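## Task

Get the black supplement bottle and the green supplement bottle upright on the top of the two-door cabinet beside arm3, with each base fully resting on that top surface. The tray must finish empty in the arm1/arm2 room and away from the wall opening. The drink can must still be upright on the furniture it starts on. A loaded tray travels by itself down one lane, and the empty tray returns on the other. If the black bottle, the green bottle or the drink can touches a roller lane while no gripper holds it, the task fails. Anything that stays in place only because a robot is holding it does not count. Finish by opening the grippers and moving the arms away.

## Robot and tools

Setup. Four identical i2rt Big YAM arms, named arm1, arm2, arm3 and arm4, work in two rooms separated by a wall with an opening. arm1 and arm2 share one room; arm3 and arm4 share the other, where the two-door cabinet stands. A tray carries objects between the rooms along roller lanes: once loaded it rolls over by itself on one lane, and when empty it rolls back on the other. Each arm has six revolute joints, a two-finger gripper, and a wrist camera that sits above the hand looking at the fingertips when the hand is level and joints 1 and 6 are zero. Reach is roughly 1.0 m from the joint-1 axis.

Cameras: arm1_cam_wrist, arm2_cam_wrist, arm3_cam_wrist, arm4_cam_wrist, plus two fixed room cameras, cam_arm1_arm2 and cam_arm3_arm4. Images are 896x504 pixels. Calibration is given in a shared scene frame whose origin is on the floor with +z up; it is approximate, and wrist-camera poses also inherit joint-reading errors.

execute_actions. Arguments: actions, a list holding exactly one action or nothing; and cameras, a list of camera names (omitted, null or ["all"] gives every camera; [] gives none; an unknown name rejects the call). The single action is an object keyed by arm name; under each arm goes "joints", an object of absolute joint targets by name. Any subset of arms and joints may be included, and all included motions start at once but may finish at different times. Joints not mentioned may keep driving toward an earlier target. Every value is a target position, never an offset. Units and ranges:
- joint1_rad: -2.879 to 2.879 rad, base yaw; positive is counter-clockwise seen from above; 0 points the arm where its foot faces.
- joint2_rad: 0 to 3.141 rad, shoulder; 0 has the upper arm roughly level pointing back, increasing lifts it up and over to the front.
- joint3_rad: 0 to 3.019 rad, elbow; 0 is fully folded, increasing opens it.
- joint4_rad: -1.692 to 1.57 rad, wrist pitch; positive tips fingers upward.
- joint5_rad: -1.57 to 1.57 rad, sideways wrist swing; positive toward the arm's right.
- joint6_rad: -2.094 to 2.094 rad, hand roll; positive is clockwise viewed from behind the hand.
- gripper_m: 0 to 0.093 m, fingertip separation.
Done-tolerances are about 0.045, 0.14, 0.09, 0.055, 0.03, 0.035 rad and 0.003 m respectively. An out-of-range value or unknown key rejects the whole call and nothing moves. Joints move at different speeds, so the hand can sweep a wide path between postures.

Results report each arm's joint_positions, a joint_status per commanded joint, an on_its_own section for what you did not command ("held at" is the held target, not the current position), and a pictures line listing the returned cameras in image order. joint_status words: off_target (stopped short, may still push); contact_stop or time_out (target dropped, holds where it stopped; after time_out a joint may keep a nearby target and keep pushing, and on_its_own says so); not_followed (a self/inter-arm clearance check blocked that arm's joint targets, often with a cause line; the gripper part still runs, and the blocked targets may be retried on later actions); limit_stop_at_motor_heat (the arm is faulted by heat; resend the target later). MOTOR HOT warns at 85 °C; OVER-TEMPERATURE FAULT at 100 °C makes the arm go limp and drop what it holds. If a result reports a stop, any further execute_actions, wait or finished_scene calls in that same reply are skipped.

wait: seconds from 0 to 10; commands nothing and returns state and images. zoom_image: camera plus region [x0, y0, x1, y1] in pixels of that camera's most recent full image, at most 504x504. finished_scene: scene, the number of the current scene; it is final and reports success.

Cautions. The arms do not stop on contact and can push very hard; to relieve a pushing joint, command its reported position. Holding weight heats motors even while idle, and a loaded joint slowly sags. Small target changes near the current position may not move a joint at all. Arms pressing hard on each other fail the task immediately, and the clearance check ignores fingers, gripper housings and wrist cameras and may react too late. Avoid dropping, slamming or knocking objects, never let the three listed objects rest loose on a roller lane, and never push anything out of the work area or onto the floor. Loose objects may occasionally be nudged by an outside disturbance. Before finishing, release everything and move the arms clear.

Each tool is called after ">>>" as name(argument=value, ...), one argument or row to a line, values as JSON.

## Session

I'll start by looking at the scene.

>>> execute_actions(
  actions=[],
)

Scene clock: 0.00 s.
Motor temperatures (°C, as the motors report them): arm1=[21 23 23 20 21 20] | arm2=[23 20 21 19 20 20] | arm3=[20 23 21 20 20 23] | arm4=[23 21 24 22 21 20]
arm1.joint_positions: joint1_rad=+0.075 joint2_rad=+0.550 joint3_rad=+1.400 joint4_rad=-1.302 joint5_rad=-0.099 joint6_rad=+0.486 gripper_m=+0.095
arm1.joint_status: not commanded
arm1.hand: x=-1.2234 y=-0.3896 z=+1.4854 quat_wxyz=(-0.225, +0.486, -0.697, -0.477) (m; scene frame)
arm2.joint_positions: joint1_rad=-0.129 joint2_rad=+0.506 joint3_rad=+1.583 joint4_rad=-1.604 joint5_rad=-0.126 joint6_rad=-0.731 gripper_m=+0.095
arm2.joint_status: not commanded
arm2.hand: x=-1.6257 y=+0.1430 z=+1.5376 quat_wxyz=(-0.475, +0.299, -0.813, +0.153) (m; scene frame)
arm3.joint_positions: joint1_rad=+0.386 joint2_rad=+0.372 joint3_rad=+1.426 joint4_rad=-1.152 joint5_rad=+0.029 joint6_rad=-0.053 gripper_m=+0.094
arm3.joint_status: not commanded
arm3.hand: x=+1.1094 y=-0.4810 z=+1.5934 quat_wxyz=(-0.386, +0.629, -0.393, -0.549) (m; scene frame)
arm4.joint_positions: joint1_rad=-0.320 joint2_rad=+0.407 joint3_rad=+1.307 joint4_rad=-1.609 joint5_rad=-0.201 joint6_rad=+0.245 gripper_m=+0.094
arm4.joint_status: not commanded
arm4.hand: x=+1.6317 y=+0.1340 z=+1.3611 quat_wxyz=(+0.074, +0.877, -0.212, -0.426) (m; scene frame)
pictures: arm1_cam_wrist, arm2_cam_wrist, arm3_cam_wrist, arm4_cam_wrist, cam_arm1_arm2, cam_arm3_arm4
Images, in order (width x height): arm1_cam_wrist 896x504, arm2_cam_wrist 896x504, arm3_cam_wrist 896x504, arm4_cam_wrist 896x504, cam_arm1_arm2 896x504, cam_arm3_arm4 896x504.

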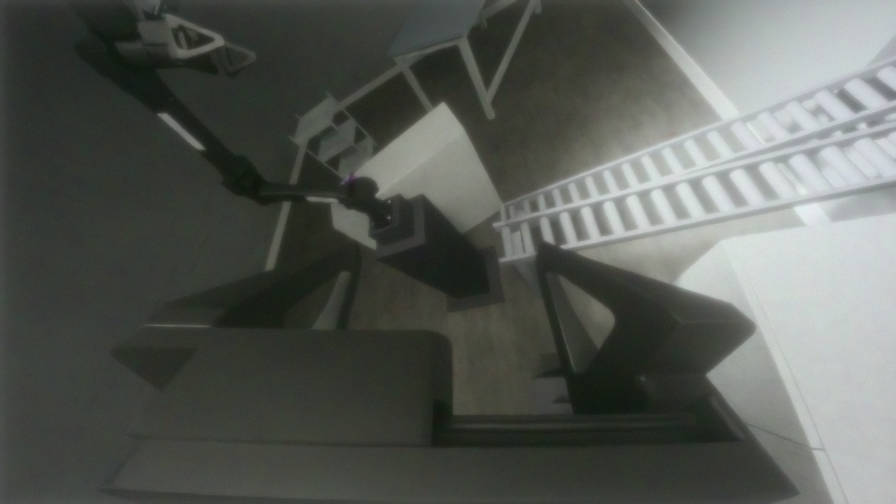

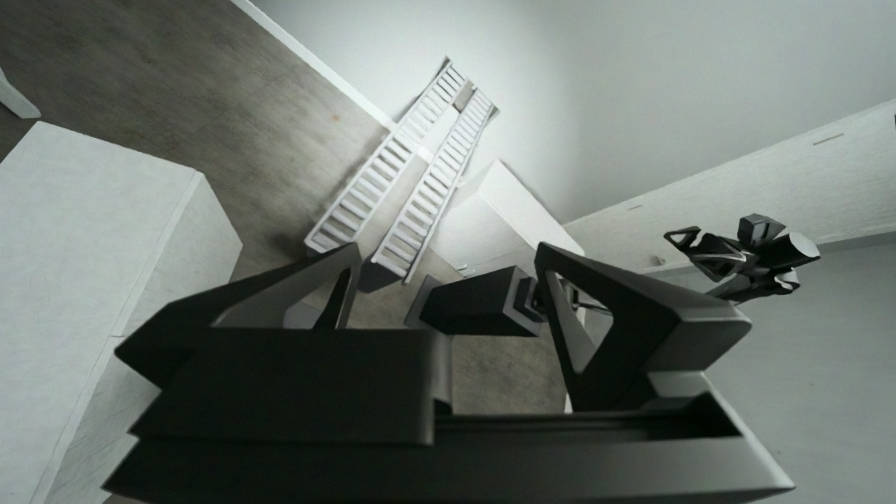

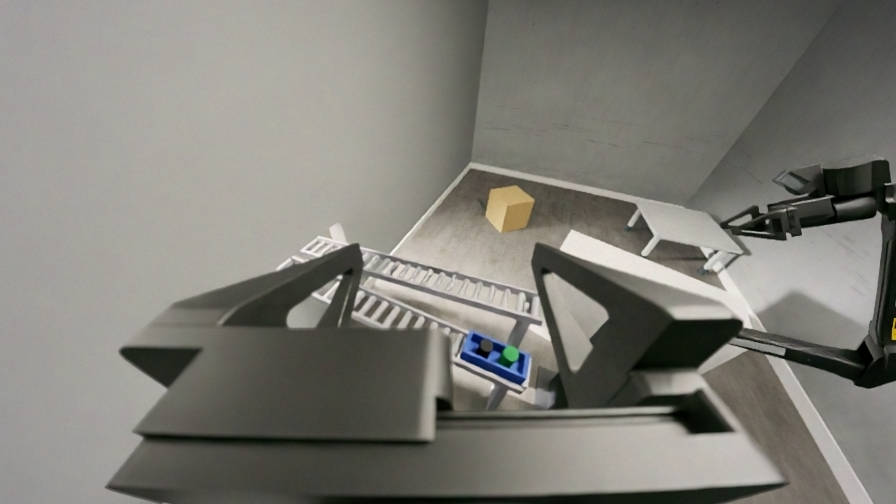

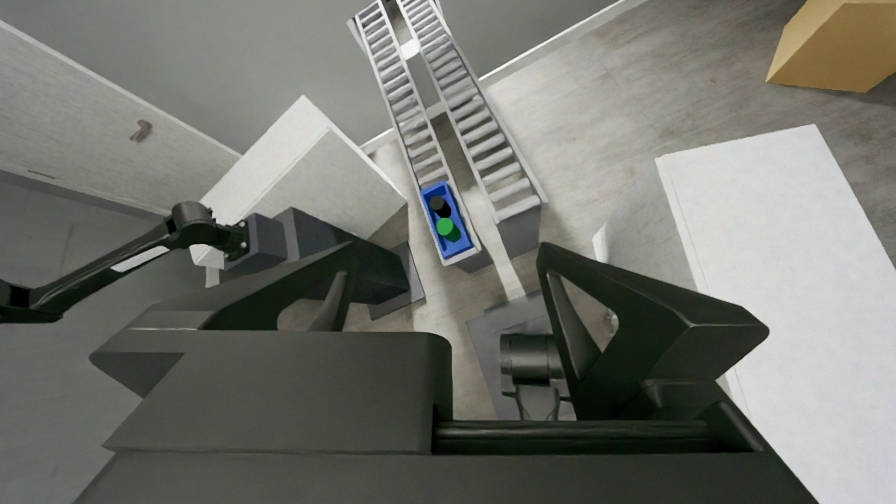

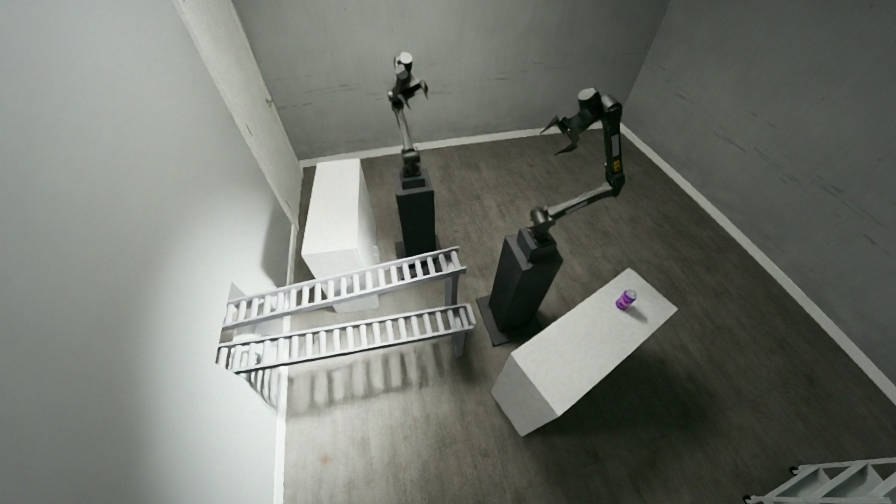

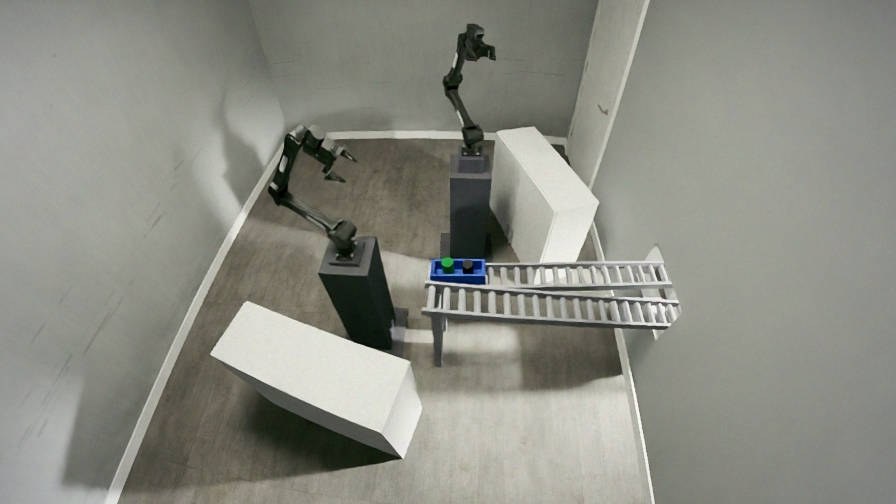

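>>> zoom_image(
  camera="cam_arm3_arm4",
  region=[400, 100, 700, 380],
)

>>> zoom_image(
  camera="cam_arm3_arm4",
  region=[415, 240, 515, 310],
)

>>> zoom_image(
  camera="arm4_cam_wrist",
  region=[380, 140, 560, 290],
)

>>> zoom_image(
  camera="arm3_cam_wrist",
  region=[420, 290, 580, 410],
)

Region (400, 100, 700, 380) of cam_arm3_arm4's 896x504 image, scaled by 1.680, with more detail than that image has; it fills the top 470 rows of this view, and the rest is white.

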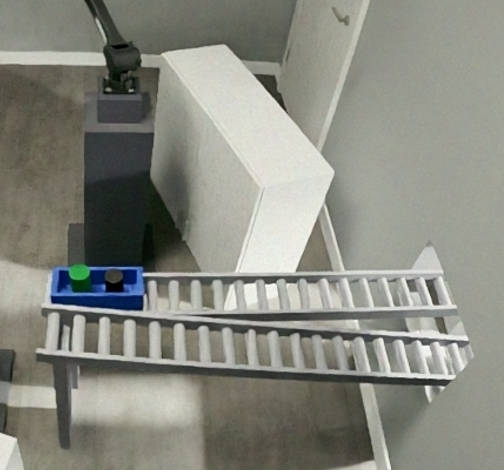

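Region (415, 240, 515, 310) of cam_arm3_arm4's 896x504 image, scaled by 5.040, with more detail than that image has; it fills the top 353 rows of this view, and the rest is white.

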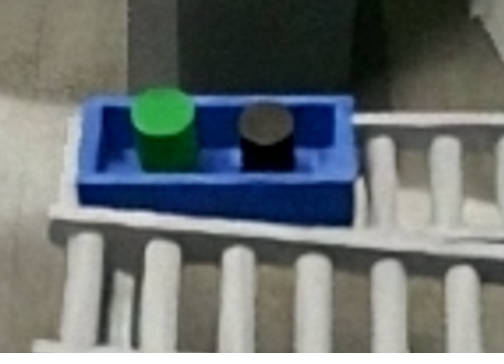

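Region (380, 140, 560, 290) of arm4_cam_wrist's 896x504 image, scaled by 2.800, with more detail than that image has.

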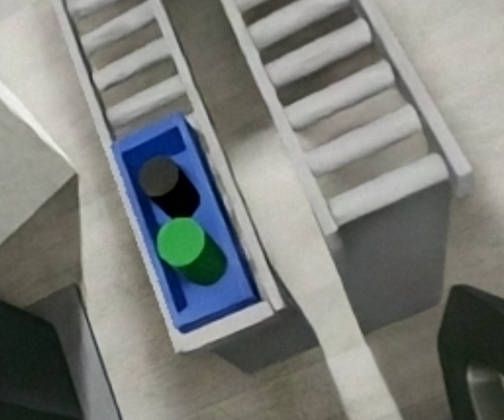

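Region (420, 290, 580, 410) of arm3_cam_wrist's 896x504 image, scaled by 3.150, with more detail than that image has; it fills the top 378 rows of this view, and the rest is white.

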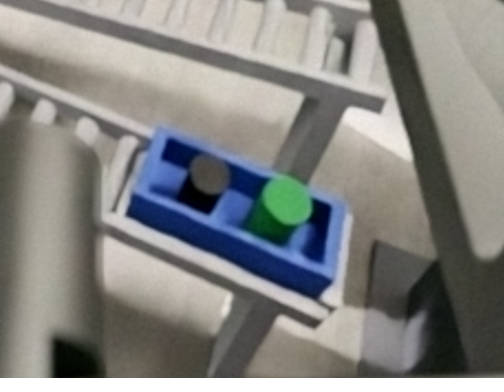

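>>> execute_actions(
  actions=[
    {"arm1": {"joints": {"joint2_rad": 0.95}}, "arm2": {"joints": {"joint3_rad": 1.15}}, "arm3": {"joints": {"joint1_rad": -0.05}}, "arm4": {"joints": {"joint4_rad": -1.15}}},
  ],
  cameras=["cam_arm3_arm4", "arm3_cam_wrist"],
)

Scene clock: 79.17 s.
Motor temperatures (°C, as the motors report them): arm1=[21 23 27 20 21 20] | arm2=[23 20 23 19 20 20] | arm3=[20 23 24 20 20 23] | arm4=[23 22 28 22 21 20]
arm1.joint_positions: joint1_rad=+0.075 joint2_rad=+0.957 joint3_rad=+1.397 joint4_rad=-1.302 joint5_rad=-0.099 joint6_rad=+0.486 gripper_m=+0.095
arm1.joint_status: all done
arm1.hand: x=-1.2320 y=-0.2336 z=+1.3738 quat_wxyz=(-0.132, +0.526, -0.777, -0.319) (m; scene frame)
arm2.joint_positions: joint1_rad=-0.129 joint2_rad=+0.506 joint3_rad=+1.148 joint4_rad=-1.604 joint5_rad=-0.126 joint6_rad=-0.731 gripper_m=+0.095
arm2.joint_status: all done
arm2.hand: x=-1.5732 y=+0.1365 z=+1.3526 quat_wxyz=(-0.296, +0.314, -0.900, +0.068) (m; scene frame)
arm3.joint_positions: joint1_rad=-0.041 joint2_rad=+0.372 joint3_rad=+1.426 joint4_rad=-1.152 joint5_rad=+0.029 joint6_rad=-0.053 gripper_m=+0.094
arm3.joint_status: all done
arm3.hand: x=+1.1627 y=-0.4718 z=+1.5934 quat_wxyz=(-0.494, +0.531, -0.517, -0.454) (m; scene frame)
arm4.joint_positions: joint1_rad=-0.320 joint2_rad=+0.407 joint3_rad=+1.307 joint4_rad=-1.166 joint5_rad=-0.201 joint6_rad=+0.245 gripper_m=+0.094
arm4.joint_status: all done
arm4.hand: x=+1.5857 y=+0.1493 z=+1.4561 quat_wxyz=(+0.055, +0.772, -0.161, -0.613) (m; scene frame)
pictures: arm3_cam_wrist, cam_arm3_arm4
camera_calibration (this result's frames):
arm3_cam_wrist: T_world_to_cam=[[0.997477, -0.0395846, 0.0589309, -1.2729], [0.0184288, -0.657273, -0.753428, 0.879025], [0.0685578, 0.752613, -0.654885, 1.44284], [0, 0, 0, 1]] pos_world=[1.15457, -0.558526, 1.68219]
Images, in order (width x height): arm3_cam_wrist 896x504, cam_arm3_arm4 896x504.

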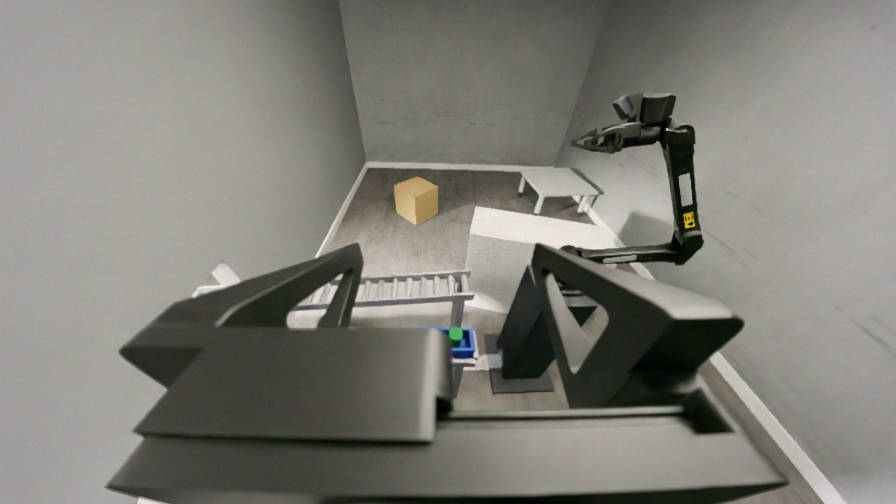

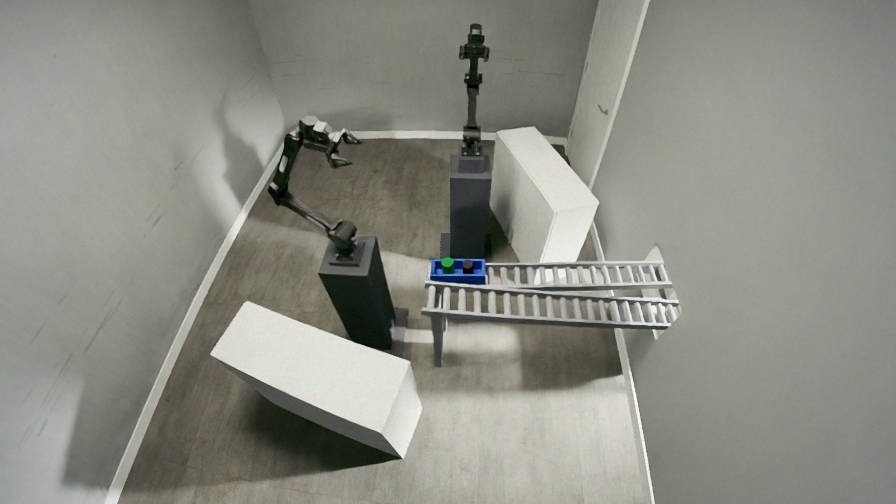

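>>> zoom_image(
  camera="cam_arm3_arm4",
  region=[470, 110, 630, 310],
)

>>> zoom_image(
  camera="cam_arm3_arm4",
  region=[400, 250, 540, 380],
)

Region (470, 110, 630, 310) of cam_arm3_arm4's 896x504 image, scaled by 2.520, with more detail than that image has; it fills the left 403 columns of this view, and the rest is white.

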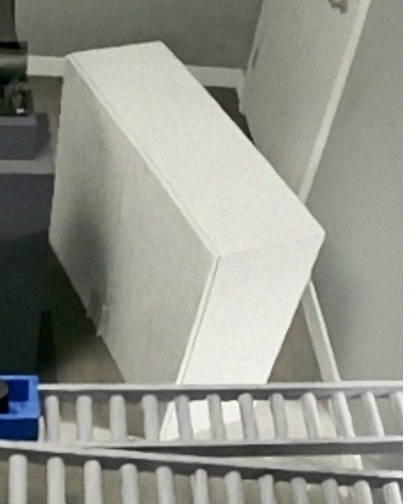

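Region (400, 250, 540, 380) of cam_arm3_arm4's 896x504 image, scaled by 3.600, with more detail than that image has; it fills the top 468 rows of this view, and the rest is white.

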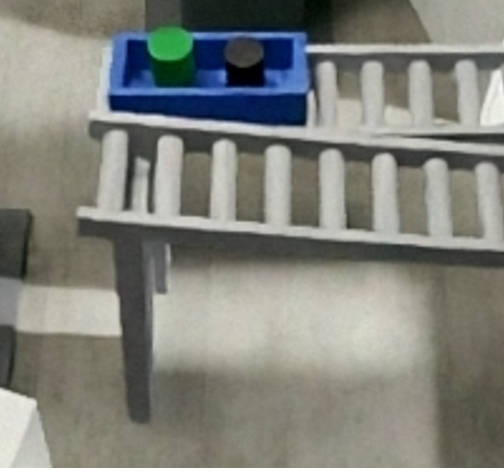

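>>> execute_actions(
  actions=[
    {"arm3": {"joints": {"joint1_rad": -0.208, "joint2_rad": 2.206, "joint3_rad": 1.517, "joint4_rad": -0.882, "joint5_rad": 0.0, "joint6_rad": 0.0, "gripper_m": 0.093}}, "arm4": {"joints": {"joint1_rad": -0.5, "joint2_rad": 1.588, "joint3_rad": 1.219, "joint4_rad": -1.202, "joint5_rad": 0.0, "joint6_rad": 0.0}}},
  ],
  cameras=["cam_arm3_arm4", "arm3_cam_wrist", "arm4_cam_wrist"],
)

Scene clock: 201.17 s.
Motor temperatures (°C, as the motors report them): arm1=[21 23 30 20 21 20] | arm2=[23 20 25 19 20 20] | arm3=[20 24 25 21 20 23] | arm4=[23 22 30 23 21 20]
arm1.joint_positions: joint1_rad=+0.075 joint2_rad=+0.957 joint3_rad=+1.397 joint4_rad=-1.302 joint5_rad=-0.099 joint6_rad=+0.486 gripper_m=+0.095
arm1.joint_status: not commanded
arm1.hand: x=-1.2320 y=-0.2336 z=+1.3738 quat_wxyz=(-0.132, +0.526, -0.777, -0.319) (m; scene frame)
arm2.joint_positions: joint1_rad=-0.129 joint2_rad=+0.506 joint3_rad=+1.148 joint4_rad=-1.604 joint5_rad=-0.126 joint6_rad=-0.731 gripper_m=+0.095
arm2.joint_status: not commanded
arm2.hand: x=-1.5732 y=+0.1365 z=+1.3526 quat_wxyz=(-0.296, +0.314, -0.900, +0.068) (m; scene frame)
arm3.joint_positions: joint1_rad=-0.200 joint2_rad=+2.229 joint3_rad=+1.502 joint4_rad=-0.884 joint5_rad=+0.002 joint6_rad=-0.010 gripper_m=+0.093
arm3.joint_status: all done
arm3.hand: x=+1.2494 y=-0.0250 z=+0.8421 quat_wxyz=(+0.016, +0.652, -0.758, +0.014) (m; scene frame)
arm4.joint_positions: joint1_rad=-0.493 joint2_rad=+1.586 joint3_rad=+1.212 joint4_rad=-1.195 joint5_rad=-0.002 joint6_rad=+0.009 gripper_m=+0.094
arm4.joint_status: all done
arm4.hand: x=+1.3563 y=+0.3446 z=+1.0047 quat_wxyz=(+0.000, +0.968, -0.250, -0.009) (m; scene frame)
pictures: arm3_cam_wrist, arm4_cam_wrist, cam_arm3_arm4
camera_calibration (this result's frames):
arm3_cam_wrist: T_world_to_cam=[[0.989261, -0.145073, 0.017776, -1.25516], [-0.125509, -0.780872, 0.611953, -0.367986], [-0.074897, -0.607613, -0.790694, 0.868257], [0, 0, 0, 1]] pos_world=[1.26053, 0.0581249, 0.934028]
arm4_cam_wrist: T_world_to_cam=[[0.476528, 0.878979, -0.0178141, -0.932143], [0.724757, -0.381287, 0.573888, -1.42153], [0.497643, -0.286384, -0.81874, 0.374954], [0, 0, 0, 1]] pos_world=[1.28786, 0.384705, 1.10618]
Images, in order (width x height): arm3_cam_wrist 896x504, arm4_cam_wrist 896x504, cam_arm3_arm4 896x504.

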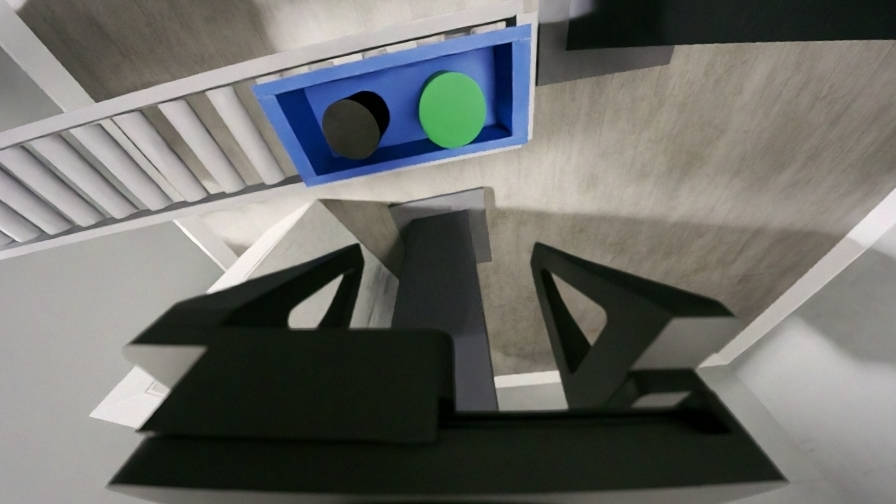

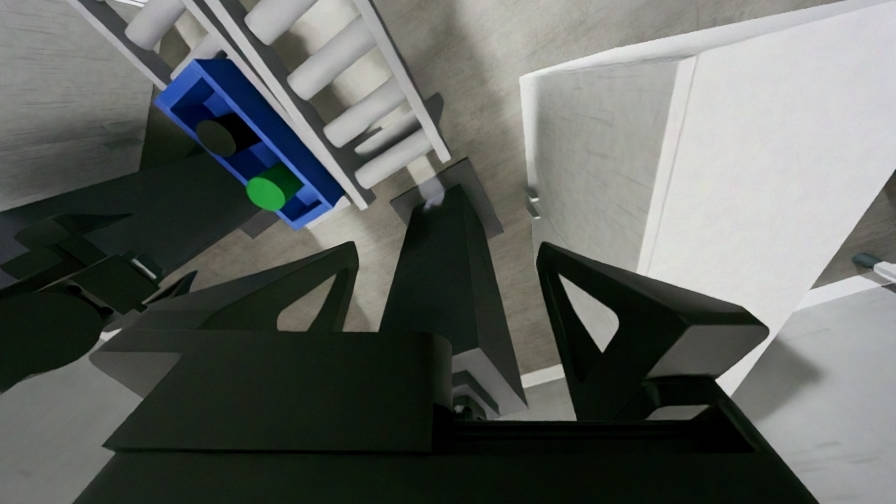

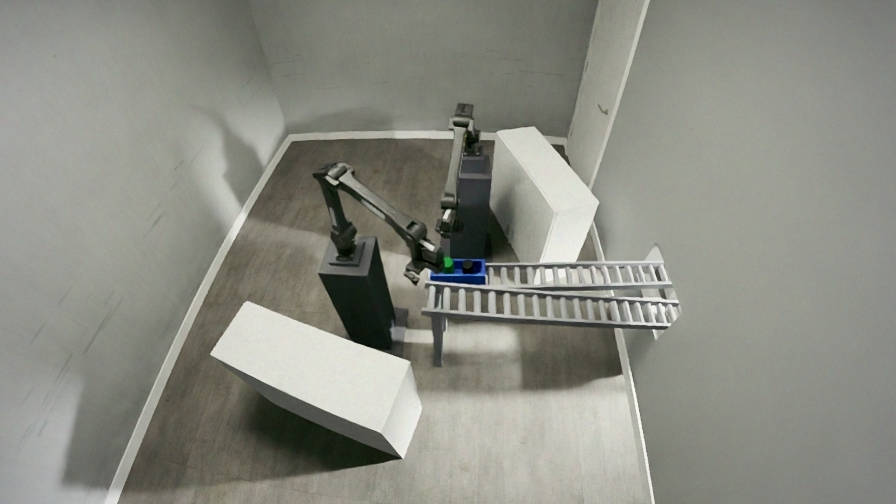

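>>> zoom_image(
  camera="arm3_cam_wrist",
  region=[240, 0, 560, 200],
)

>>> zoom_image(
  camera="cam_arm3_arm4",
  region=[390, 170, 520, 300],
)

>>> zoom_image(
  camera="arm4_cam_wrist",
  region=[0, 30, 400, 330],
)

Region (240, 0, 560, 200) of arm3_cam_wrist's 896x504 image, scaled by 1.575, with more detail than that image has; it fills the top 315 rows of this view, and the rest is white.

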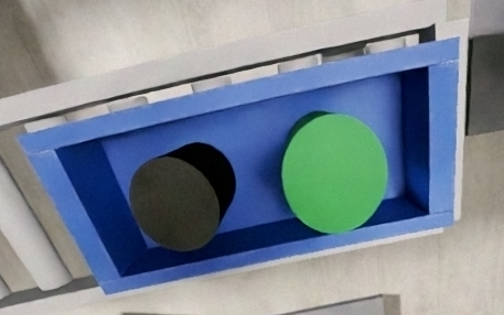

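Region (390, 170, 520, 300) of cam_arm3_arm4's 896x504 image, scaled by 3.877, with more detail than that image has.

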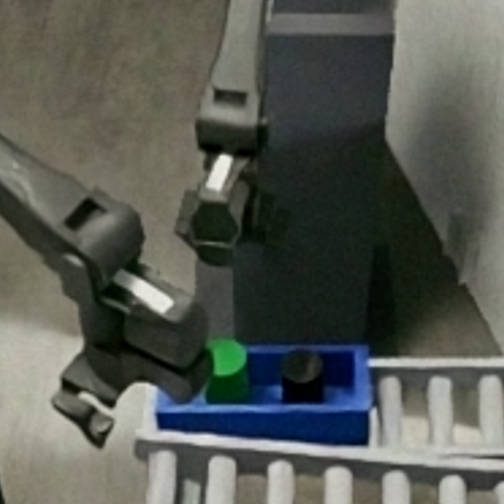

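Region (0, 30, 400, 330) of arm4_cam_wrist's 896x504 image, scaled by 1.260, with more detail than that image has; it fills the top 378 rows of this view, and the rest is white.

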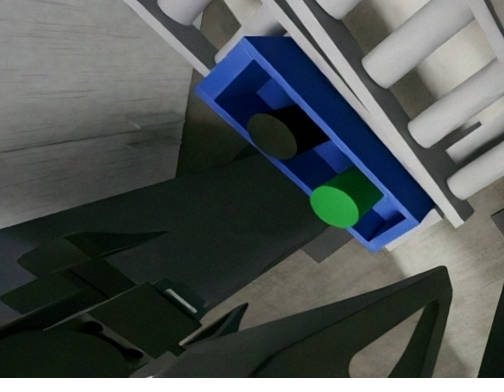

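>>> execute_actions(
  actions=[
    {"arm3": {"joints": {"joint1_rad": -0.217, "joint2_rad": 2.534, "joint3_rad": 1.748, "joint4_rad": -0.745, "joint5_rad": 0.0, "joint6_rad": 0.0}}},
  ],
  cameras=["arm3_cam_wrist", "arm4_cam_wrist"],
)

Scene clock: 322.57 s.
Motor temperatures (°C, as the motors report them): arm1=[21 23 32 20 21 20] | arm2=[23 20 25 19 20 20] | arm3=[20 28 25 20 20 23] | arm4=[23 24 33 22 21 20]
arm1.joint_positions: joint1_rad=+0.075 joint2_rad=+0.957 joint3_rad=+1.397 joint4_rad=-1.302 joint5_rad=-0.099 joint6_rad=+0.486 gripper_m=+0.095
arm1.joint_status: not commanded
arm1.hand: x=-1.2320 y=-0.2336 z=+1.3738 quat_wxyz=(-0.132, +0.526, -0.777, -0.319) (m; scene frame)
arm2.joint_positions: joint1_rad=-0.129 joint2_rad=+0.506 joint3_rad=+1.148 joint4_rad=-1.604 joint5_rad=-0.126 joint6_rad=-0.731 gripper_m=+0.095
arm2.joint_status: not commanded
arm2.hand: x=-1.5732 y=+0.1365 z=+1.3526 quat_wxyz=(-0.296, +0.314, -0.900, +0.068) (m; scene frame)
arm3.joint_positions: joint1_rad=-0.207 joint2_rad=+2.560 joint3_rad=+1.722 joint4_rad=-0.745 joint5_rad=+0.002 joint6_rad=-0.010 gripper_m=+0.093
arm3.joint_status: all done
arm3.hand: x=+1.2604 y=+0.0188 z=+0.7050 quat_wxyz=(+0.005, +0.650, -0.760, +0.005) (m; scene frame)
arm4.joint_positions: joint1_rad=-0.493 joint2_rad=+1.586 joint3_rad=+1.212 joint4_rad=-1.195 joint5_rad=-0.002 joint6_rad=+0.009 gripper_m=+0.094
arm4.joint_status: not commanded
arm4.hand: x=+1.3563 y=+0.3446 z=+1.0047 quat_wxyz=(+0.000, +0.968, -0.250, -0.009) (m; scene frame)
pictures: arm3_cam_wrist, arm4_cam_wrist
camera_calibration (this result's frames):
arm3_cam_wrist: T_world_to_cam=[[0.988216, -0.151988, 0.0181321, -1.25609], [-0.1333, -0.796319, 0.590006, -0.222919], [-0.075235, -0.58547, -0.807195, 0.798895], [0, 0, 0, 1]] pos_world=[1.27168, 0.0993035, 0.799164]
arm4_cam_wrist: T_world_to_cam=[[0.476528, 0.878979, -0.0178141, -0.932143], [0.724757, -0.381287, 0.573888, -1.42153], [0.497643, -0.286384, -0.81874, 0.374954], [0, 0, 0, 1]] pos_world=[1.28786, 0.384705, 1.10618]
Images, in order (width x height): arm3_cam_wrist 896x504, arm4_cam_wrist 896x504.

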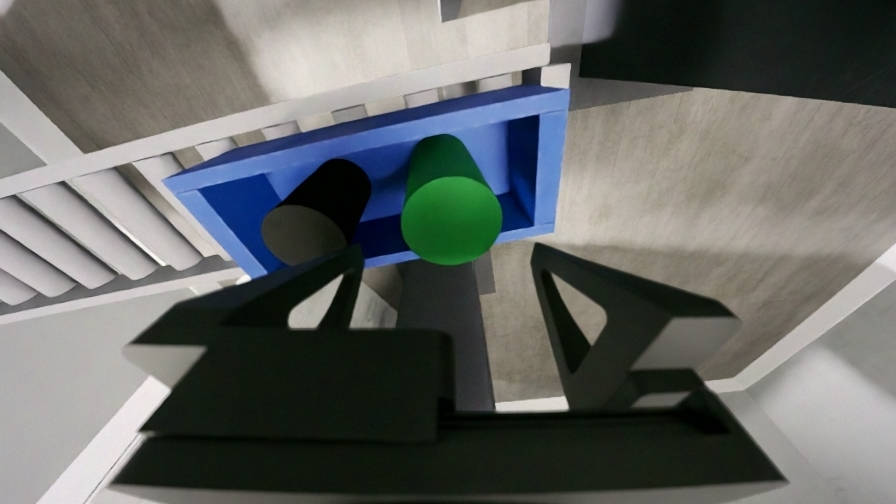

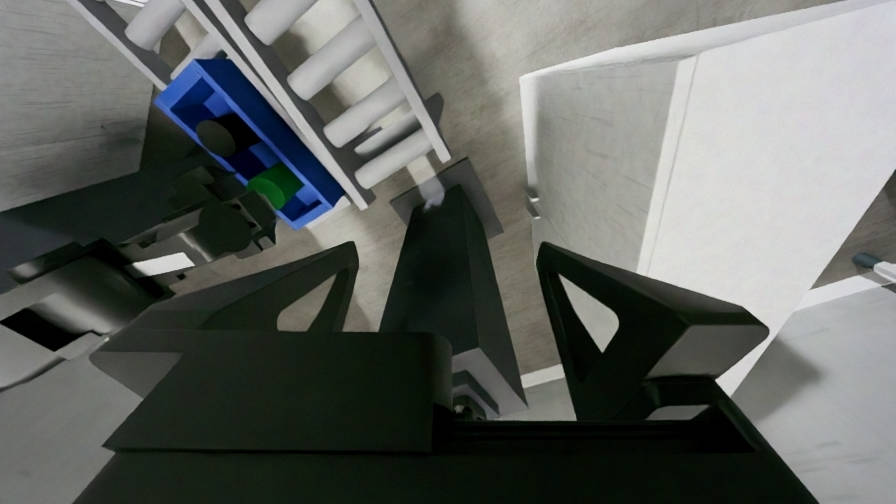

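>>> zoom_image(
  camera="arm3_cam_wrist",
  region=[240, 70, 580, 290],
)

Region (240, 70, 580, 290) of arm3_cam_wrist's 896x504 image, scaled by 1.482, with more detail than that image has; it fills the top 326 rows of this view, and the rest is white.

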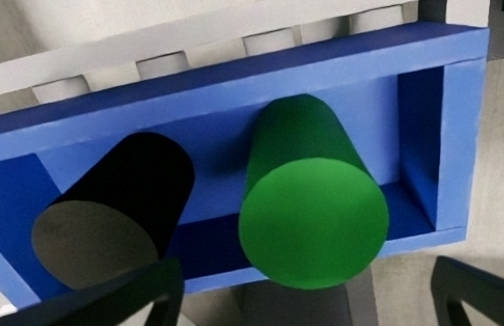

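>>> execute_actions(
  actions=[
    {"arm3": {"joints": {"joint2_rad": 2.731, "joint3_rad": 1.874, "joint4_rad": -0.661}}},
  ],
  cameras=["arm3_cam_wrist"],
)

Scene clock: 354.80 s.
Motor temperatures (°C, as the motors report them): arm1=[21 23 32 20 21 20] | arm2=[23 20 26 19 20 20] | arm3=[20 29 26 20 20 23] | arm4=[23 24 33 22 21 20]
arm1.joint_positions: joint1_rad=+0.075 joint2_rad=+0.957 joint3_rad=+1.397 joint4_rad=-1.302 joint5_rad=-0.099 joint6_rad=+0.486 gripper_m=+0.095
arm1.joint_status: not commanded
arm1.hand: x=-1.2320 y=-0.2336 z=+1.3738 quat_wxyz=(-0.132, +0.526, -0.777, -0.319) (m; scene frame)
arm2.joint_positions: joint1_rad=-0.129 joint2_rad=+0.506 joint3_rad=+1.148 joint4_rad=-1.604 joint5_rad=-0.126 joint6_rad=-0.731 gripper_m=+0.095
arm2.joint_status: not commanded
arm2.hand: x=-1.5732 y=+0.1365 z=+1.3526 quat_wxyz=(-0.296, +0.314, -0.900, +0.068) (m; scene frame)
arm3.joint_positions: joint1_rad=-0.207 joint2_rad=+2.760 joint3_rad=+1.856 joint4_rad=-0.663 joint5_rad=+0.002 joint6_rad=-0.010 gripper_m=+0.093
arm3.joint_status: all done
arm3.hand: x=+1.2617 y=+0.0267 z=+0.6159 quat_wxyz=(-0.002, +0.650, -0.760, +0.000) (m; scene frame)
arm4.joint_positions: joint1_rad=-0.493 joint2_rad=+1.586 joint3_rad=+1.212 joint4_rad=-1.195 joint5_rad=-0.002 joint6_rad=+0.009 gripper_m=+0.094
arm4.joint_status: not commanded
arm4.hand: x=+1.3563 y=+0.3446 z=+1.0047 quat_wxyz=(+0.000, +0.968, -0.250, -0.009) (m; scene frame)
pictures: arm3_cam_wrist
camera_calibration (this result's frames):
arm3_cam_wrist: T_world_to_cam=[[0.988162, -0.152315, 0.0183458, -1.25457], [-0.134988, -0.806407, 0.575748, -0.152722], [-0.0729005, -0.571408, -0.817422, 0.73471], [0, 0, 0, 1]] pos_world=[1.27267, 0.105573, 0.711513]
Images, in order (width x height): arm3_cam_wrist 896x504.

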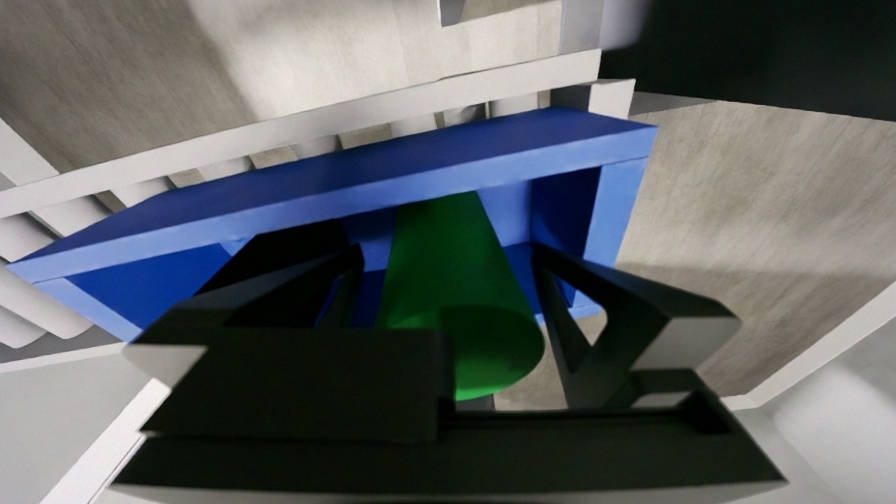

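>>> execute_actions(
  actions=[
    {"arm3": {"joints": {"gripper_m": 0.05}}},
  ],
  cameras=["arm3_cam_wrist"],
)

Scene clock: 358.67 s.
Motor temperatures (°C, as the motors report them): arm1=[21 23 32 20 21 20] | arm2=[23 20 26 19 20 20] | arm3=[20 29 26 20 20 23] | arm4=[23 24 33 22 21 20]
arm1.joint_positions: joint1_rad=+0.075 joint2_rad=+0.957 joint3_rad=+1.397 joint4_rad=-1.302 joint5_rad=-0.099 joint6_rad=+0.486 gripper_m=+0.095
arm1.joint_status: not commanded
arm1.hand: x=-1.2320 y=-0.2336 z=+1.3738 quat_wxyz=(-0.132, +0.526, -0.777, -0.319) (m; scene frame)
arm2.joint_positions: joint1_rad=-0.129 joint2_rad=+0.506 joint3_rad=+1.148 joint4_rad=-1.604 joint5_rad=-0.126 joint6_rad=-0.731 gripper_m=+0.095
arm2.joint_status: not commanded
arm2.hand: x=-1.5732 y=+0.1365 z=+1.3526 quat_wxyz=(-0.296, +0.314, -0.900, +0.068) (m; scene frame)
arm3.joint_positions: joint1_rad=-0.207 joint2_rad=+2.760 joint3_rad=+1.856 joint4_rad=-0.663 joint5_rad=+0.000 joint6_rad=-0.009 gripper_m=+0.065
arm3.joint_status: gripper_m off_target (ended at +0.065, target +0.050)
arm3.hand: x=+1.2616 y=+0.0267 z=+0.6159 quat_wxyz=(-0.001, +0.650, -0.760, -0.001) (m; scene frame)
arm4.joint_positions: joint1_rad=-0.493 joint2_rad=+1.586 joint3_rad=+1.212 joint4_rad=-1.195 joint5_rad=-0.002 joint6_rad=+0.009 gripper_m=+0.094
arm4.joint_status: not commanded
arm4.hand: x=+1.3563 y=+0.3446 z=+1.0047 quat_wxyz=(+0.000, +0.968, -0.250, -0.009) (m; scene frame)
pictures: arm3_cam_wrist
camera_calibration (this result's frames):
arm3_cam_wrist: T_world_to_cam=[[0.98802, -0.153445, 0.0164372, -1.2531], [-0.134822, -0.806435, 0.575748, -0.152931], [-0.0750903, -0.571067, -0.817462, 0.737489], [0, 0, 0, 1]] pos_world=[1.27285, 0.105545, 0.711517]
Images, in order (width x height): arm3_cam_wrist 896x504.

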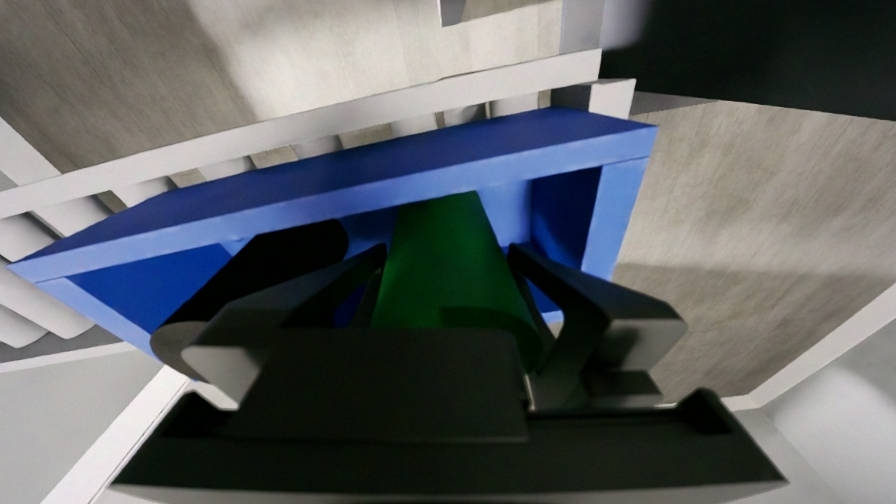

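>>> execute_actions(
  actions=[
    {"arm3": {"joints": {"joint2_rad": 2.415, "joint3_rad": 1.651}}},
  ],
  cameras=["arm3_cam_wrist", "cam_arm3_arm4"],
)

Scene clock: 433.40 s.
Motor temperatures (°C, as the motors report them): arm1=[21 23 33 20 21 20] | arm2=[23 20 26 19 20 20] | arm3=[20 30 25 20 20 23] | arm4=[23 24 34 22 21 20]
arm1.joint_positions: joint1_rad=+0.075 joint2_rad=+0.957 joint3_rad=+1.397 joint4_rad=-1.302 joint5_rad=-0.099 joint6_rad=+0.486 gripper_m=+0.095
arm1.joint_status: not commanded
arm1.hand: x=-1.2320 y=-0.2336 z=+1.3738 quat_wxyz=(-0.132, +0.526, -0.777, -0.319) (m; scene frame)
arm2.joint_positions: joint1_rad=-0.129 joint2_rad=+0.506 joint3_rad=+1.148 joint4_rad=-1.604 joint5_rad=-0.126 joint6_rad=-0.731 gripper_m=+0.095
arm2.joint_status: not commanded
arm2.hand: x=-1.5732 y=+0.1365 z=+1.3526 quat_wxyz=(-0.296, +0.314, -0.900, +0.068) (m; scene frame)
arm3.joint_positions: joint1_rad=-0.207 joint2_rad=+2.438 joint3_rad=+1.640 joint4_rad=-0.660 joint5_rad=-0.002 joint6_rad=-0.009 gripper_m=+0.065
arm3.joint_status: all done
arm3.hand: x=+1.2636 y=+0.0399 z=+0.7594 quat_wxyz=(-0.042, +0.649, -0.759, -0.037) (m; scene frame)
arm4.joint_positions: joint1_rad=-0.493 joint2_rad=+1.586 joint3_rad=+1.212 joint4_rad=-1.195 joint5_rad=-0.002 joint6_rad=+0.009 gripper_m=+0.094
arm4.joint_status: not commanded
arm4.hand: x=+1.3563 y=+0.3446 z=+1.0047 quat_wxyz=(+0.000, +0.968, -0.250, -0.009) (m; scene frame)
pictures: arm3_cam_wrist, cam_arm3_arm4
camera_calibration (this result's frames):
arm3_cam_wrist: T_world_to_cam=[[0.987699, -0.155546, 0.0159994, -1.25462], [-0.143802, -0.863378, 0.483632, -0.141067], [-0.0614136, -0.479983, -0.875125, 0.885398], [0, 0, 0, 1]] pos_world=[1.27327, 0.10803, 0.863132]
Images, in order (width x height): arm3_cam_wrist 896x504, cam_arm3_arm4 896x504.

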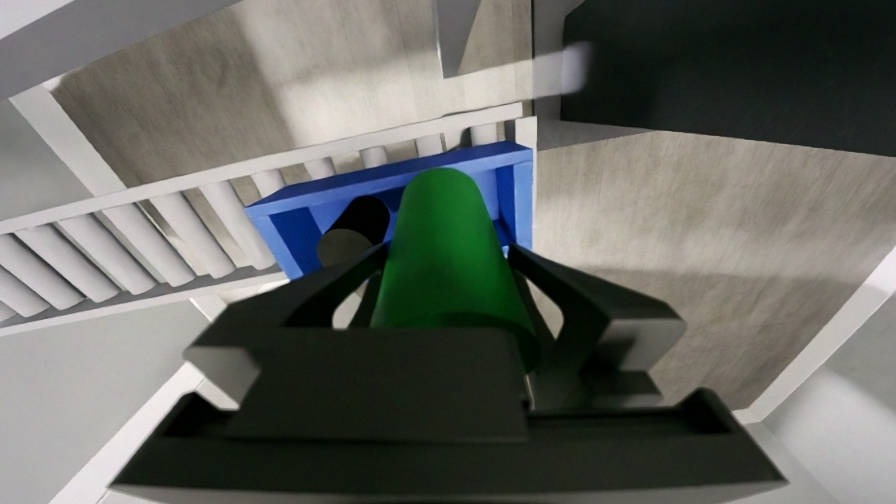

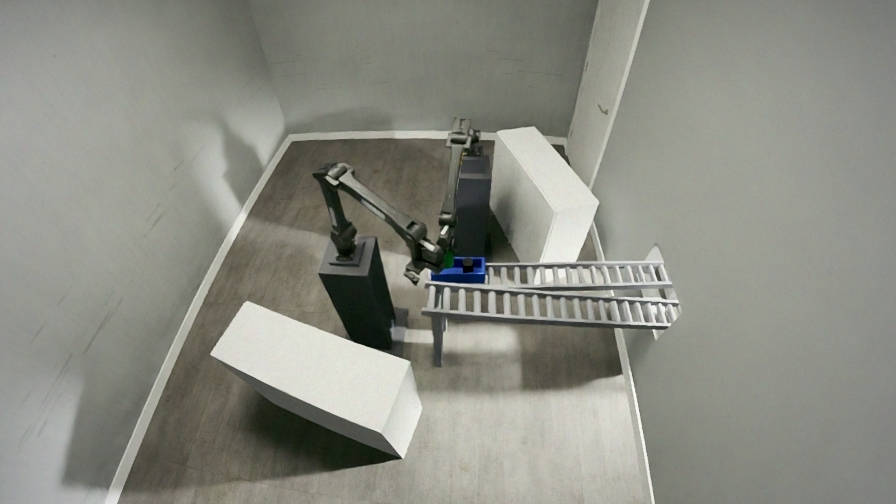

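>>> zoom_image(
  camera="arm3_cam_wrist",
  region=[300, 130, 580, 350],
)

Region (300, 130, 580, 350) of arm3_cam_wrist's 896x504 image, scaled by 1.800, with more detail than that image has; it fills the top 396 rows of this view, and the rest is white.

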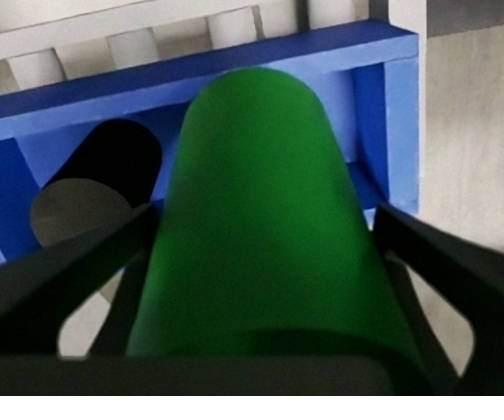

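>>> execute_actions(
  actions=[
    {"arm3": {"joints": {"joint1_rad": 1.729, "joint2_rad": 2.127, "joint3_rad": 1.473, "joint4_rad": -0.881, "joint5_rad": 0.035}}},
  ],
  cameras=["arm3_cam_wrist", "cam_arm3_arm4"],
)

Scene clock: 507.07 s.
Motor temperatures (°C, as the motors report them): arm1=[21 23 34 20 21 20] | arm2=[23 20 26 19 20 20] | arm3=[20 31 26 20 20 23] | arm4=[23 25 35 22 21 20]
arm1.joint_positions: joint1_rad=+0.075 joint2_rad=+0.957 joint3_rad=+1.397 joint4_rad=-1.302 joint5_rad=-0.099 joint6_rad=+0.486 gripper_m=+0.095
arm1.joint_status: not commanded
arm1.hand: x=-1.2320 y=-0.2336 z=+1.3738 quat_wxyz=(-0.132, +0.526, -0.777, -0.319) (m; scene frame)
arm2.joint_positions: joint1_rad=-0.129 joint2_rad=+0.506 joint3_rad=+1.148 joint4_rad=-1.604 joint5_rad=-0.126 joint6_rad=-0.731 gripper_m=+0.095
arm2.joint_status: not commanded
arm2.hand: x=-1.5732 y=+0.1365 z=+1.3526 quat_wxyz=(-0.296, +0.314, -0.900, +0.068) (m; scene frame)
arm3.joint_positions: joint1_rad=+1.739 joint2_rad=+2.144 joint3_rad=+1.464 joint4_rad=-0.874 joint5_rad=+0.033 joint6_rad=-0.008 gripper_m=+0.065
arm3.joint_status: all done
arm3.hand: x=+0.5826 y=-0.7158 z=+0.8808 quat_wxyz=(-0.015, +0.994, +0.108, -0.011) (m; scene frame)
arm4.joint_positions: joint1_rad=-0.493 joint2_rad=+1.586 joint3_rad=+1.212 joint4_rad=-1.195 joint5_rad=-0.002 joint6_rad=+0.009 gripper_m=+0.094
arm4.joint_status: not commanded
arm4.hand: x=+1.3563 y=+0.3446 z=+1.0047 quat_wxyz=(+0.000, +0.968, -0.250, -0.009) (m; scene frame)
pictures: arm3_cam_wrist, cam_arm3_arm4
camera_calibration (this result's frames):
arm3_cam_wrist: T_world_to_cam=[[-0.216635, 0.975015, 0.0491508, 0.780287], [0.812643, 0.152201, 0.562536, -0.849909], [0.541, 0.161807, -0.82531, 0.6516], [0, 0, 0, 1]] pos_world=[0.507194, -0.736868, 0.977526]
Images, in order (width x height): arm3_cam_wrist 896x504, cam_arm3_arm4 896x504.

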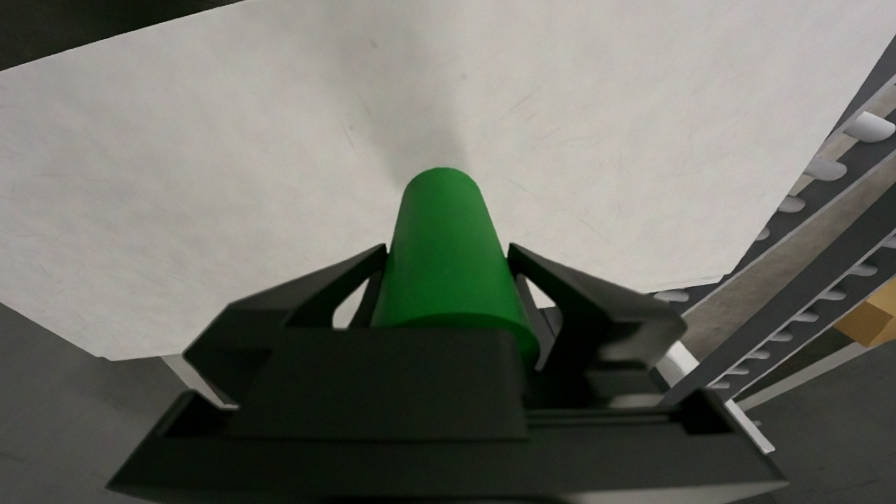

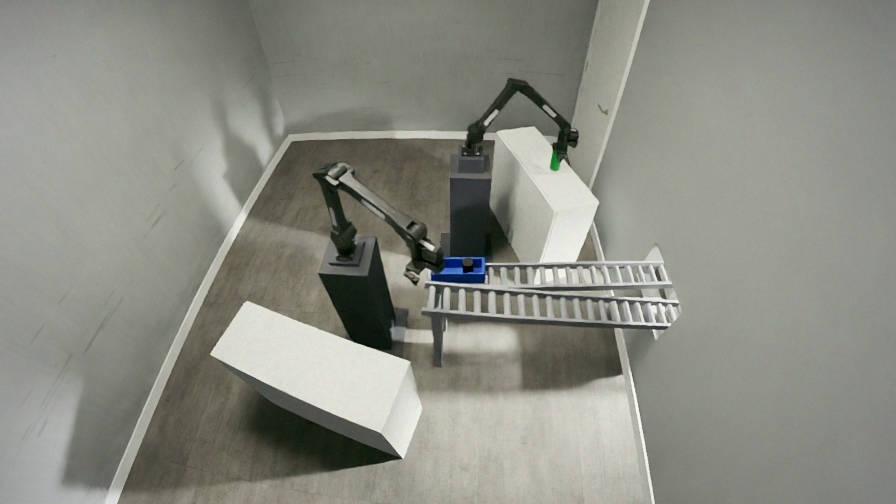

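>>> zoom_image(
  camera="cam_arm3_arm4",
  region=[520, 110, 610, 200],
)

Region (520, 110, 610, 200) of cam_arm3_arm4's 896x504 image, scaled by 5.600, with more detail than that image has.

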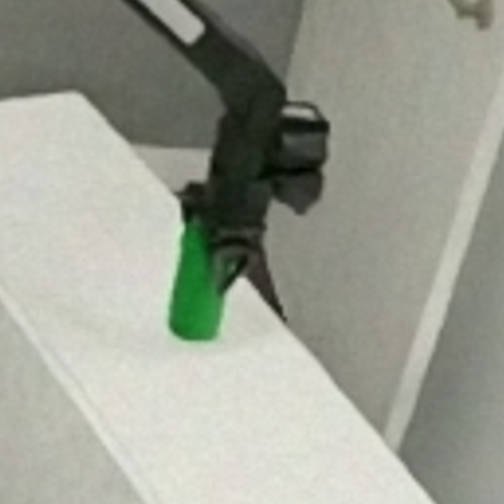

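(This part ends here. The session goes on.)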